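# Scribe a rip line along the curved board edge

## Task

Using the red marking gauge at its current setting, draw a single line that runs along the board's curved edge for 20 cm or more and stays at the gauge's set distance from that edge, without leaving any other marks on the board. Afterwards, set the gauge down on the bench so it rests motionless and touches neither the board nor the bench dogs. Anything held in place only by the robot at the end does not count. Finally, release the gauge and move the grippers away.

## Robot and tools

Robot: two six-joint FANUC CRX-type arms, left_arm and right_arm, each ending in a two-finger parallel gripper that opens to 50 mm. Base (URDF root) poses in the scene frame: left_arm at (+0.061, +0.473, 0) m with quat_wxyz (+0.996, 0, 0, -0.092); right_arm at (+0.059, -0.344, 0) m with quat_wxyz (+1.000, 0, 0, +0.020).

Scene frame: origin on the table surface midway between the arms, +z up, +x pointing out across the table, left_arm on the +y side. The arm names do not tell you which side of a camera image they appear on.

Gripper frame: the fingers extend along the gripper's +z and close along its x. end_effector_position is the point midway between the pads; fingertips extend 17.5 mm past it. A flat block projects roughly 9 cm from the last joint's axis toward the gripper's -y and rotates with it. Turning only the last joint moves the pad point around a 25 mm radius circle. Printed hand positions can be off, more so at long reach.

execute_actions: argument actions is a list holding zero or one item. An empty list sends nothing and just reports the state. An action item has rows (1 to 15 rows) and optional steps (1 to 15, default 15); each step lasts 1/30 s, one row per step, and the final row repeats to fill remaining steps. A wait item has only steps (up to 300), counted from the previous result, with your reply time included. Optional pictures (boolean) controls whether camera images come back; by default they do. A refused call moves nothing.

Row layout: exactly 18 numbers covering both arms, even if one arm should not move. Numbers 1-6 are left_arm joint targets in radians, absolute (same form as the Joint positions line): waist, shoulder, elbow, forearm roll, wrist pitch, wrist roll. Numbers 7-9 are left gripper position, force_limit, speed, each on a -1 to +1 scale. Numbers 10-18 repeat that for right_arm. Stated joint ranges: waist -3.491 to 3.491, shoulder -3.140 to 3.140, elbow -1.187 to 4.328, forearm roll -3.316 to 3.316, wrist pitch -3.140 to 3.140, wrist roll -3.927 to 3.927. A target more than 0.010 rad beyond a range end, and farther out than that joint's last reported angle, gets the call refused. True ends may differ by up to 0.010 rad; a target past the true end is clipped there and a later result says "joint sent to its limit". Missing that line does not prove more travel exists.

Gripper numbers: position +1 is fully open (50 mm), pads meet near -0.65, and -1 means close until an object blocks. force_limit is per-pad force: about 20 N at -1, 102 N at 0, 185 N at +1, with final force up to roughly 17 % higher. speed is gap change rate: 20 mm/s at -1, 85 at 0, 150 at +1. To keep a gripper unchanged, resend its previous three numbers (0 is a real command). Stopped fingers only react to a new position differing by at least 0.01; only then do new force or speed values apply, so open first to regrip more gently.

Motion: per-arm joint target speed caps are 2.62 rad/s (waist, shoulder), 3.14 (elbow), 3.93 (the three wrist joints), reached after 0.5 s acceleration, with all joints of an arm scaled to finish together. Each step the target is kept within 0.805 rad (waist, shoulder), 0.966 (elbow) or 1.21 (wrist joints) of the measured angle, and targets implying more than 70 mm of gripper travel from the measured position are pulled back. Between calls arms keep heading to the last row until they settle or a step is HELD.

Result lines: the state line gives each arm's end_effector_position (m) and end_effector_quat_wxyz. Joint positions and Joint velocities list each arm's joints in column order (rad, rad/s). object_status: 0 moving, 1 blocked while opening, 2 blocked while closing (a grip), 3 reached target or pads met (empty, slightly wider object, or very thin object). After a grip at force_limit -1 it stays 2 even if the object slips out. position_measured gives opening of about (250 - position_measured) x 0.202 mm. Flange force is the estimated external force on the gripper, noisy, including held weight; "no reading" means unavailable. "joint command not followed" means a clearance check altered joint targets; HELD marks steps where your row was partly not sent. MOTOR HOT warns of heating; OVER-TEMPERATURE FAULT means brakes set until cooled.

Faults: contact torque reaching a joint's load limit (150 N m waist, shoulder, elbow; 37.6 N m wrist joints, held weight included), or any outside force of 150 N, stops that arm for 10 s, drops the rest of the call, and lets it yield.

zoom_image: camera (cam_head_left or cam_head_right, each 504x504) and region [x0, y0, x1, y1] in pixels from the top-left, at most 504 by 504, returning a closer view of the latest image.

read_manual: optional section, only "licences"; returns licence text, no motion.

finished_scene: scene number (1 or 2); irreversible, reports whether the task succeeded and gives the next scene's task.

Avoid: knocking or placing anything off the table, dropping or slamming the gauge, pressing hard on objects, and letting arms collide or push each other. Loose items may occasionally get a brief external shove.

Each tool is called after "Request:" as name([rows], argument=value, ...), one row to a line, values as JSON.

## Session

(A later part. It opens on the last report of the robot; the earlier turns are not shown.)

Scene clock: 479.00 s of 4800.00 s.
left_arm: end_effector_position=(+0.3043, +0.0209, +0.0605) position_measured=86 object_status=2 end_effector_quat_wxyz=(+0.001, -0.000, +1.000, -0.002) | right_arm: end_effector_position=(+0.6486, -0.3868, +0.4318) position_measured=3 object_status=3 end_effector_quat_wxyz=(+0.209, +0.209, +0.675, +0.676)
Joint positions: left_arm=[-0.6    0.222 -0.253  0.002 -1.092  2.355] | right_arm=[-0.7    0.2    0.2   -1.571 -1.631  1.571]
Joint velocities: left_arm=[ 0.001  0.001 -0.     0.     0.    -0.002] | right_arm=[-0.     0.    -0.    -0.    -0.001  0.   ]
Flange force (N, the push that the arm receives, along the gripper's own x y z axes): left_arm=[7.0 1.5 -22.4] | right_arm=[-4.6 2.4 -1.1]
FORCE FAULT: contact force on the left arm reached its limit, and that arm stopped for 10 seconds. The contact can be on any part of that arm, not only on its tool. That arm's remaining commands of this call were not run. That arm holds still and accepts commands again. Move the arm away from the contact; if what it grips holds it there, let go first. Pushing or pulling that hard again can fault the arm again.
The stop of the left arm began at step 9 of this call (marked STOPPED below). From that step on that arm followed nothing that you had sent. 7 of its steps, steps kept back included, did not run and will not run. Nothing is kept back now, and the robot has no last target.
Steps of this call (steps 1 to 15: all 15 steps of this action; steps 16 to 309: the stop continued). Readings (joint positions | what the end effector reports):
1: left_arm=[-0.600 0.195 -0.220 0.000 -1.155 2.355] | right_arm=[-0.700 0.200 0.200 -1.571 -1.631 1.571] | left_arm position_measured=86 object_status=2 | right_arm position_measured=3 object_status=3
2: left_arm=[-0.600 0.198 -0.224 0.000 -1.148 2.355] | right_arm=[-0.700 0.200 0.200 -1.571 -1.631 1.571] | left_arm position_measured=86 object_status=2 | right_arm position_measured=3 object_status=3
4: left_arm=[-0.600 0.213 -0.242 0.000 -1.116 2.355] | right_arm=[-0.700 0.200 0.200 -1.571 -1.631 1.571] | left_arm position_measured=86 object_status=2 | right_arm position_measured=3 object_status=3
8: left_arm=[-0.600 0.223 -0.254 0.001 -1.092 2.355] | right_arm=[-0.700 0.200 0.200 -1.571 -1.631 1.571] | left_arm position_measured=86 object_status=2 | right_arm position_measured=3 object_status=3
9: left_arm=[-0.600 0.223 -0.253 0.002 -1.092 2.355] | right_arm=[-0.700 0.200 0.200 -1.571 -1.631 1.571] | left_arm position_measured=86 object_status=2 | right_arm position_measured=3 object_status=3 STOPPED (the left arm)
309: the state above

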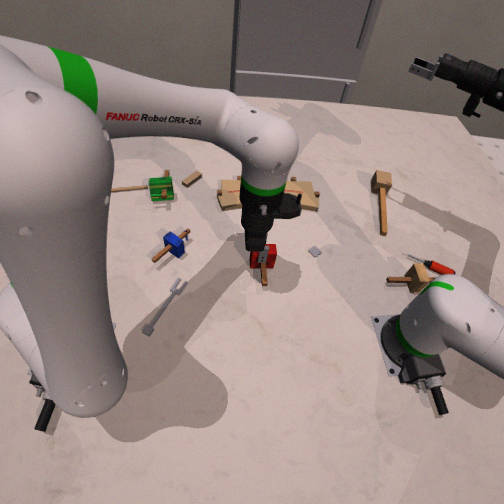

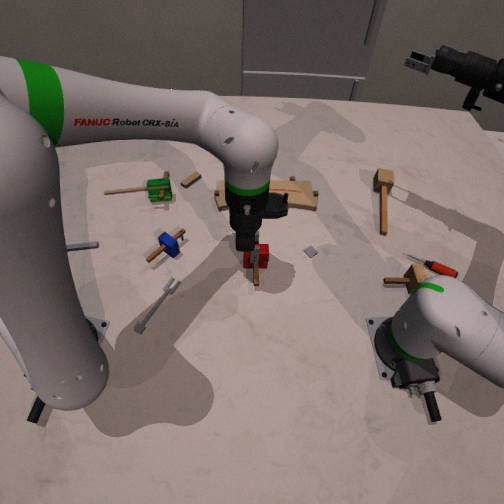

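Request:
execute_actions([
  {"rows":[[-0.6,0.2215,-0.2516,0,-1.0977,2.355,1,0.1,-0.6,-0.7,0.2,0.2,-1.5708,-1.6308,1.5708,1,0,-0.4]],"steps":15},
], pictures=false)

Request:
execute_actions([
  {"rows":[[-0.6,0.15,-0.15,0,-1.2708,2.355,1,0.1,-0.6,-0.7,0.2,0.2,-1.5708,-1.6308,1.5708,1,0,-0.4]],"steps":15},
], pictures=false)

Request:
execute_actions([
  {"rows":[[0.4,0,0,0,-1.5708,2.355,1,0.1,-0.6,-0.7,0.2,0.2,-1.5708,-1.6308,1.5708,1,0,-0.4]],"steps":15},
], pictures=false)

Request:
execute_actions([
  {"steps":50},
])

Request:
zoom_image(camera="cam_head_right", region=[200,160,340,300])

Scene clock: 495.40 s of 4800.00 s.
left_arm: end_effector_position=(+0.3039, +0.0222, +0.0610) position_measured=3 object_status=0 end_effector_quat_wxyz=(-0.000, +0.000, +1.000, +0.000) | right_arm: end_effector_position=(+0.6486, -0.3868, +0.4318) position_measured=3 object_status=3 end_effector_quat_wxyz=(+0.209, +0.209, +0.675, +0.676)
Joint positions: left_arm=[-0.6    0.222 -0.252  0.    -1.098  2.355] | right_arm=[-0.7    0.2    0.2   -1.571 -1.631  1.571]
Joint velocities: left_arm=[ 0.001 -0.001  0.     0.    -0.    -0.   ] | right_arm=[ 0.     0.     0.001 -0.    -0.    -0.001]
Flange force (N, the push that the arm receives, along the gripper's own x y z axes): left_arm=[2.5 2.4 1.5] | right_arm=[-2.9 2.4 -0.8]
Steps of this call (steps 1 to 90: nothing new was sent; then 12.90 s passed at rest; steps 91 to 105: all 15 steps of this action). Readings (joint positions | what the end effector reports):
91: left_arm=[-0.600 0.222 -0.253 0.002 -1.092 2.355] | right_arm=[-0.700 0.200 0.200 -1.571 -1.631 1.571] | left_arm position_measured=81 object_status=0 | right_arm position_measured=3 object_status=3
92: left_arm=[-0.600 0.222 -0.253 0.002 -1.094 2.355] | right_arm=[-0.700 0.200 0.200 -1.571 -1.631 1.571] | left_arm position_measured=73 object_status=0 | right_arm position_measured=3 object_status=3
94: left_arm=[-0.600 0.222 -0.252 0.001 -1.096 2.355] | right_arm=[-0.700 0.200 0.200 -1.571 -1.631 1.571] | left_arm position_measured=58 object_status=0 | right_arm position_measured=3 object_status=3
98: left_arm=[-0.600 0.222 -0.252 0.000 -1.098 2.355] | right_arm=[-0.700 0.200 0.200 -1.571 -1.631 1.571] | left_arm position_measured=28 object_status=0 | right_arm position_measured=3 object_status=3
105: the state above

Scene clock: 495.90 s of 4800.00 s.
left_arm: end_effector_position=(+0.3034, +0.0228, +0.1351) position_measured=3 object_status=3 end_effector_quat_wxyz=(-0.000, +0.000, +1.000, +0.000) | right_arm: end_effector_position=(+0.6486, -0.3868, +0.4318) position_measured=3 object_status=3 end_effector_quat_wxyz=(+0.209, +0.209, +0.675, +0.676)
Joint positions: left_arm=[-0.6    0.15  -0.15  -0.    -1.271  2.355] | right_arm=[-0.7    0.2    0.2   -1.571 -1.631  1.571]
Joint velocities: left_arm=[-0.    -0.002  0.002 -0.    -0.003  0.001] | right_arm=[-0.    -0.     0.     0.     0.001 -0.001]
Flange force (N, the push that the arm receives, along the gripper's own x y z axes): left_arm=[2.8 0.6 3.0] | right_arm=[-2.5 2.2 -2.0]
Steps of this call (steps 1 to 15: all 15 steps of this action). Readings (joint positions | what the end effector reports):
1: left_arm=[-0.600 0.221 -0.251 -0.000 -1.099 2.355] | right_arm=[-0.700 0.200 0.200 -1.571 -1.631 1.571] | left_arm position_measured=3 object_status=0 | right_arm position_measured=3 object_status=3
2: left_arm=[-0.600 0.219 -0.247 -0.000 -1.106 2.355] | right_arm=[-0.700 0.200 0.200 -1.571 -1.631 1.571] | left_arm position_measured=3 object_status=0 | right_arm position_measured=3 object_status=3
4: left_arm=[-0.600 0.202 -0.224 -0.000 -1.146 2.355] | right_arm=[-0.700 0.200 0.200 -1.571 -1.631 1.571] | left_arm position_measured=3 object_status=3 | right_arm position_measured=3 object_status=3
8: left_arm=[-0.600 0.157 -0.161 -0.000 -1.252 2.355] | right_arm=[-0.700 0.200 0.200 -1.571 -1.631 1.571] | left_arm position_measured=3 object_status=3 | right_arm position_measured=3 object_status=3
15: the state above

Scene clock: 496.40 s of 4800.00 s.
left_arm: end_effector_position=(+0.4193, +0.1213, +0.1797) position_measured=3 object_status=3 end_effector_quat_wxyz=(-0.000, -0.153, +0.988, +0.000) | right_arm: end_effector_position=(+0.6486, -0.3868, +0.4318) position_measured=3 object_status=3 end_effector_quat_wxyz=(+0.209, +0.209, +0.675, +0.676)
Joint positions: left_arm=[-0.294  0.1   -0.1    0.    -1.371  2.355] | right_arm=[-0.7    0.2    0.2   -1.571 -1.631  1.571]
Joint velocities: left_arm=[ 0.74  -0.106  0.107  0.    -0.212 -0.001] | right_arm=[-0.     0.     0.     0.     0.001  0.001]
Flange force (N, the push that the arm receives, along the gripper's own x y z axes): left_arm=[5.5 0.9 5.0] | right_arm=[-2.9 2.1 -1.3]
Steps of this call (steps 1 to 15: all 15 steps of this action). Readings (joint positions | what the end effector reports):
1: left_arm=[-0.599 0.150 -0.150 -0.000 -1.271 2.355] | right_arm=[-0.700 0.200 0.200 -1.571 -1.631 1.571] | left_arm position_measured=3 object_status=3 | right_arm position_measured=3 object_status=3
2: left_arm=[-0.595 0.149 -0.149 0.000 -1.273 2.355] | right_arm=[-0.700 0.200 0.200 -1.571 -1.631 1.571] | left_arm position_measured=3 object_status=3 | right_arm position_measured=3 object_status=3
4: left_arm=[-0.568 0.144 -0.144 0.000 -1.283 2.355] | right_arm=[-0.700 0.200 0.200 -1.571 -1.631 1.571] | left_arm position_measured=3 object_status=3 | right_arm position_measured=3 object_status=3
8: left_arm=[-0.468 0.126 -0.126 0.000 -1.318 2.355] | right_arm=[-0.700 0.200 0.200 -1.571 -1.631 1.571] | left_arm position_measured=3 object_status=3 | right_arm position_measured=3 object_status=3
15: the state above

Scene clock: 498.07 s of 4800.00 s.
left_arm: end_effector_position=(+0.5299, +0.4248, +0.2670) position_measured=3 object_status=3 end_effector_quat_wxyz=(-0.000, -0.479, +0.878, -0.000) | right_arm: end_effector_position=(+0.6486, -0.3868, +0.4318) position_measured=3 object_status=3 end_effector_quat_wxyz=(+0.209, +0.209, +0.675, +0.676)
Joint positions: left_arm=[ 0.4    0.    -0.     0.    -1.571  2.355] | right_arm=[-0.7    0.2    0.2   -1.571 -1.631  1.571]
Joint velocities: left_arm=[-0.001  0.     0.001 -0.     0.     0.001] | right_arm=[ 0.    -0.    -0.     0.     0.001  0.001]
Flange force (N, the push that the arm receives, along the gripper's own x y z axes): left_arm=[3.7 2.2 2.6] | right_arm=[-3.2 1.9 -1.0]
Steps of this call (steps 1 to 45: the robot went on to your last target; steps 46 to 50: nothing new was sent). Readings (joint positions | what the end effector reports):
1: left_arm=[-0.269 0.096 -0.096 0.000 -1.378 2.355] | right_arm=[-0.700 0.200 0.200 -1.571 -1.631 1.571] | left_arm position_measured=3 object_status=3 | right_arm position_measured=3 object_status=3
2: left_arm=[-0.244 0.093 -0.093 0.000 -1.386 2.355] | right_arm=[-0.700 0.200 0.200 -1.571 -1.631 1.571] | left_arm position_measured=3 object_status=3 | right_arm position_measured=3 object_status=3
4: left_arm=[-0.193 0.085 -0.085 0.000 -1.400 2.355] | right_arm=[-0.700 0.200 0.200 -1.571 -1.631 1.571] | left_arm position_measured=3 object_status=3 | right_arm position_measured=3 object_status=3
8: left_arm=[-0.092 0.071 -0.071 0.000 -1.429 2.355] | right_arm=[-0.700 0.200 0.200 -1.571 -1.631 1.571] | left_arm position_measured=3 object_status=3 | right_arm position_measured=3 object_status=3
50: the state above
All arms were judged still, so your last target was given up. Only a new action makes them travel on or press farther. Fingers that are still opening or closing keep moving.

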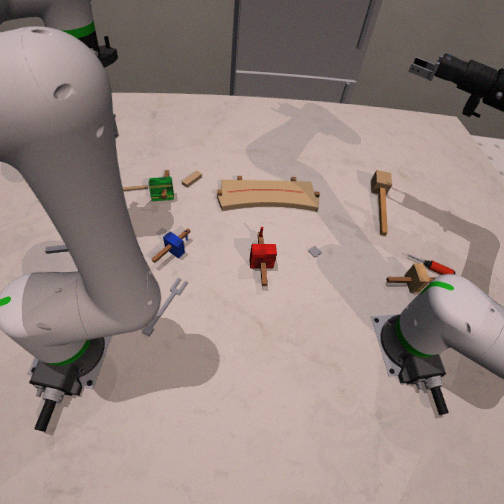

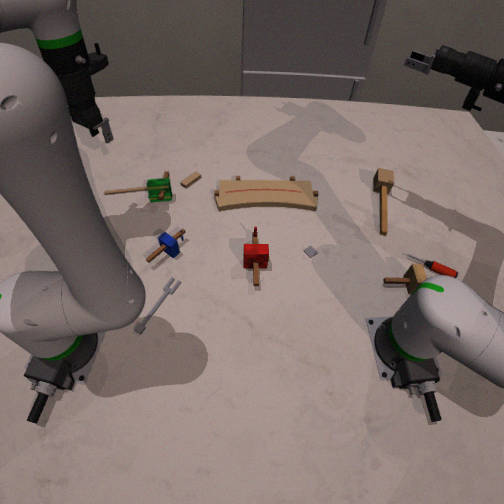

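Region (200, 160, 340, 300) of cam_head_right's 504x504 image, scaled by 3.600, with more detail than that image has.

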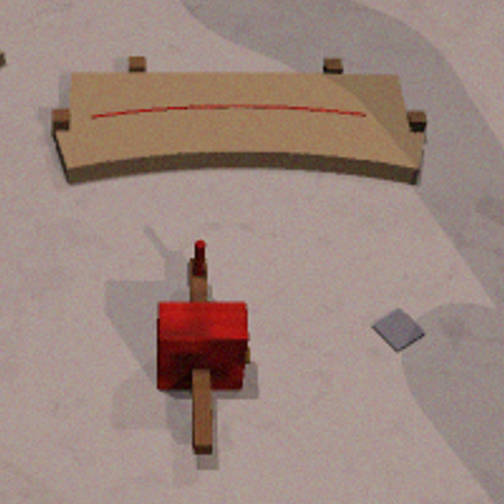

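Request:
finished_scene(scene=2)

The scene is finished: the task was done.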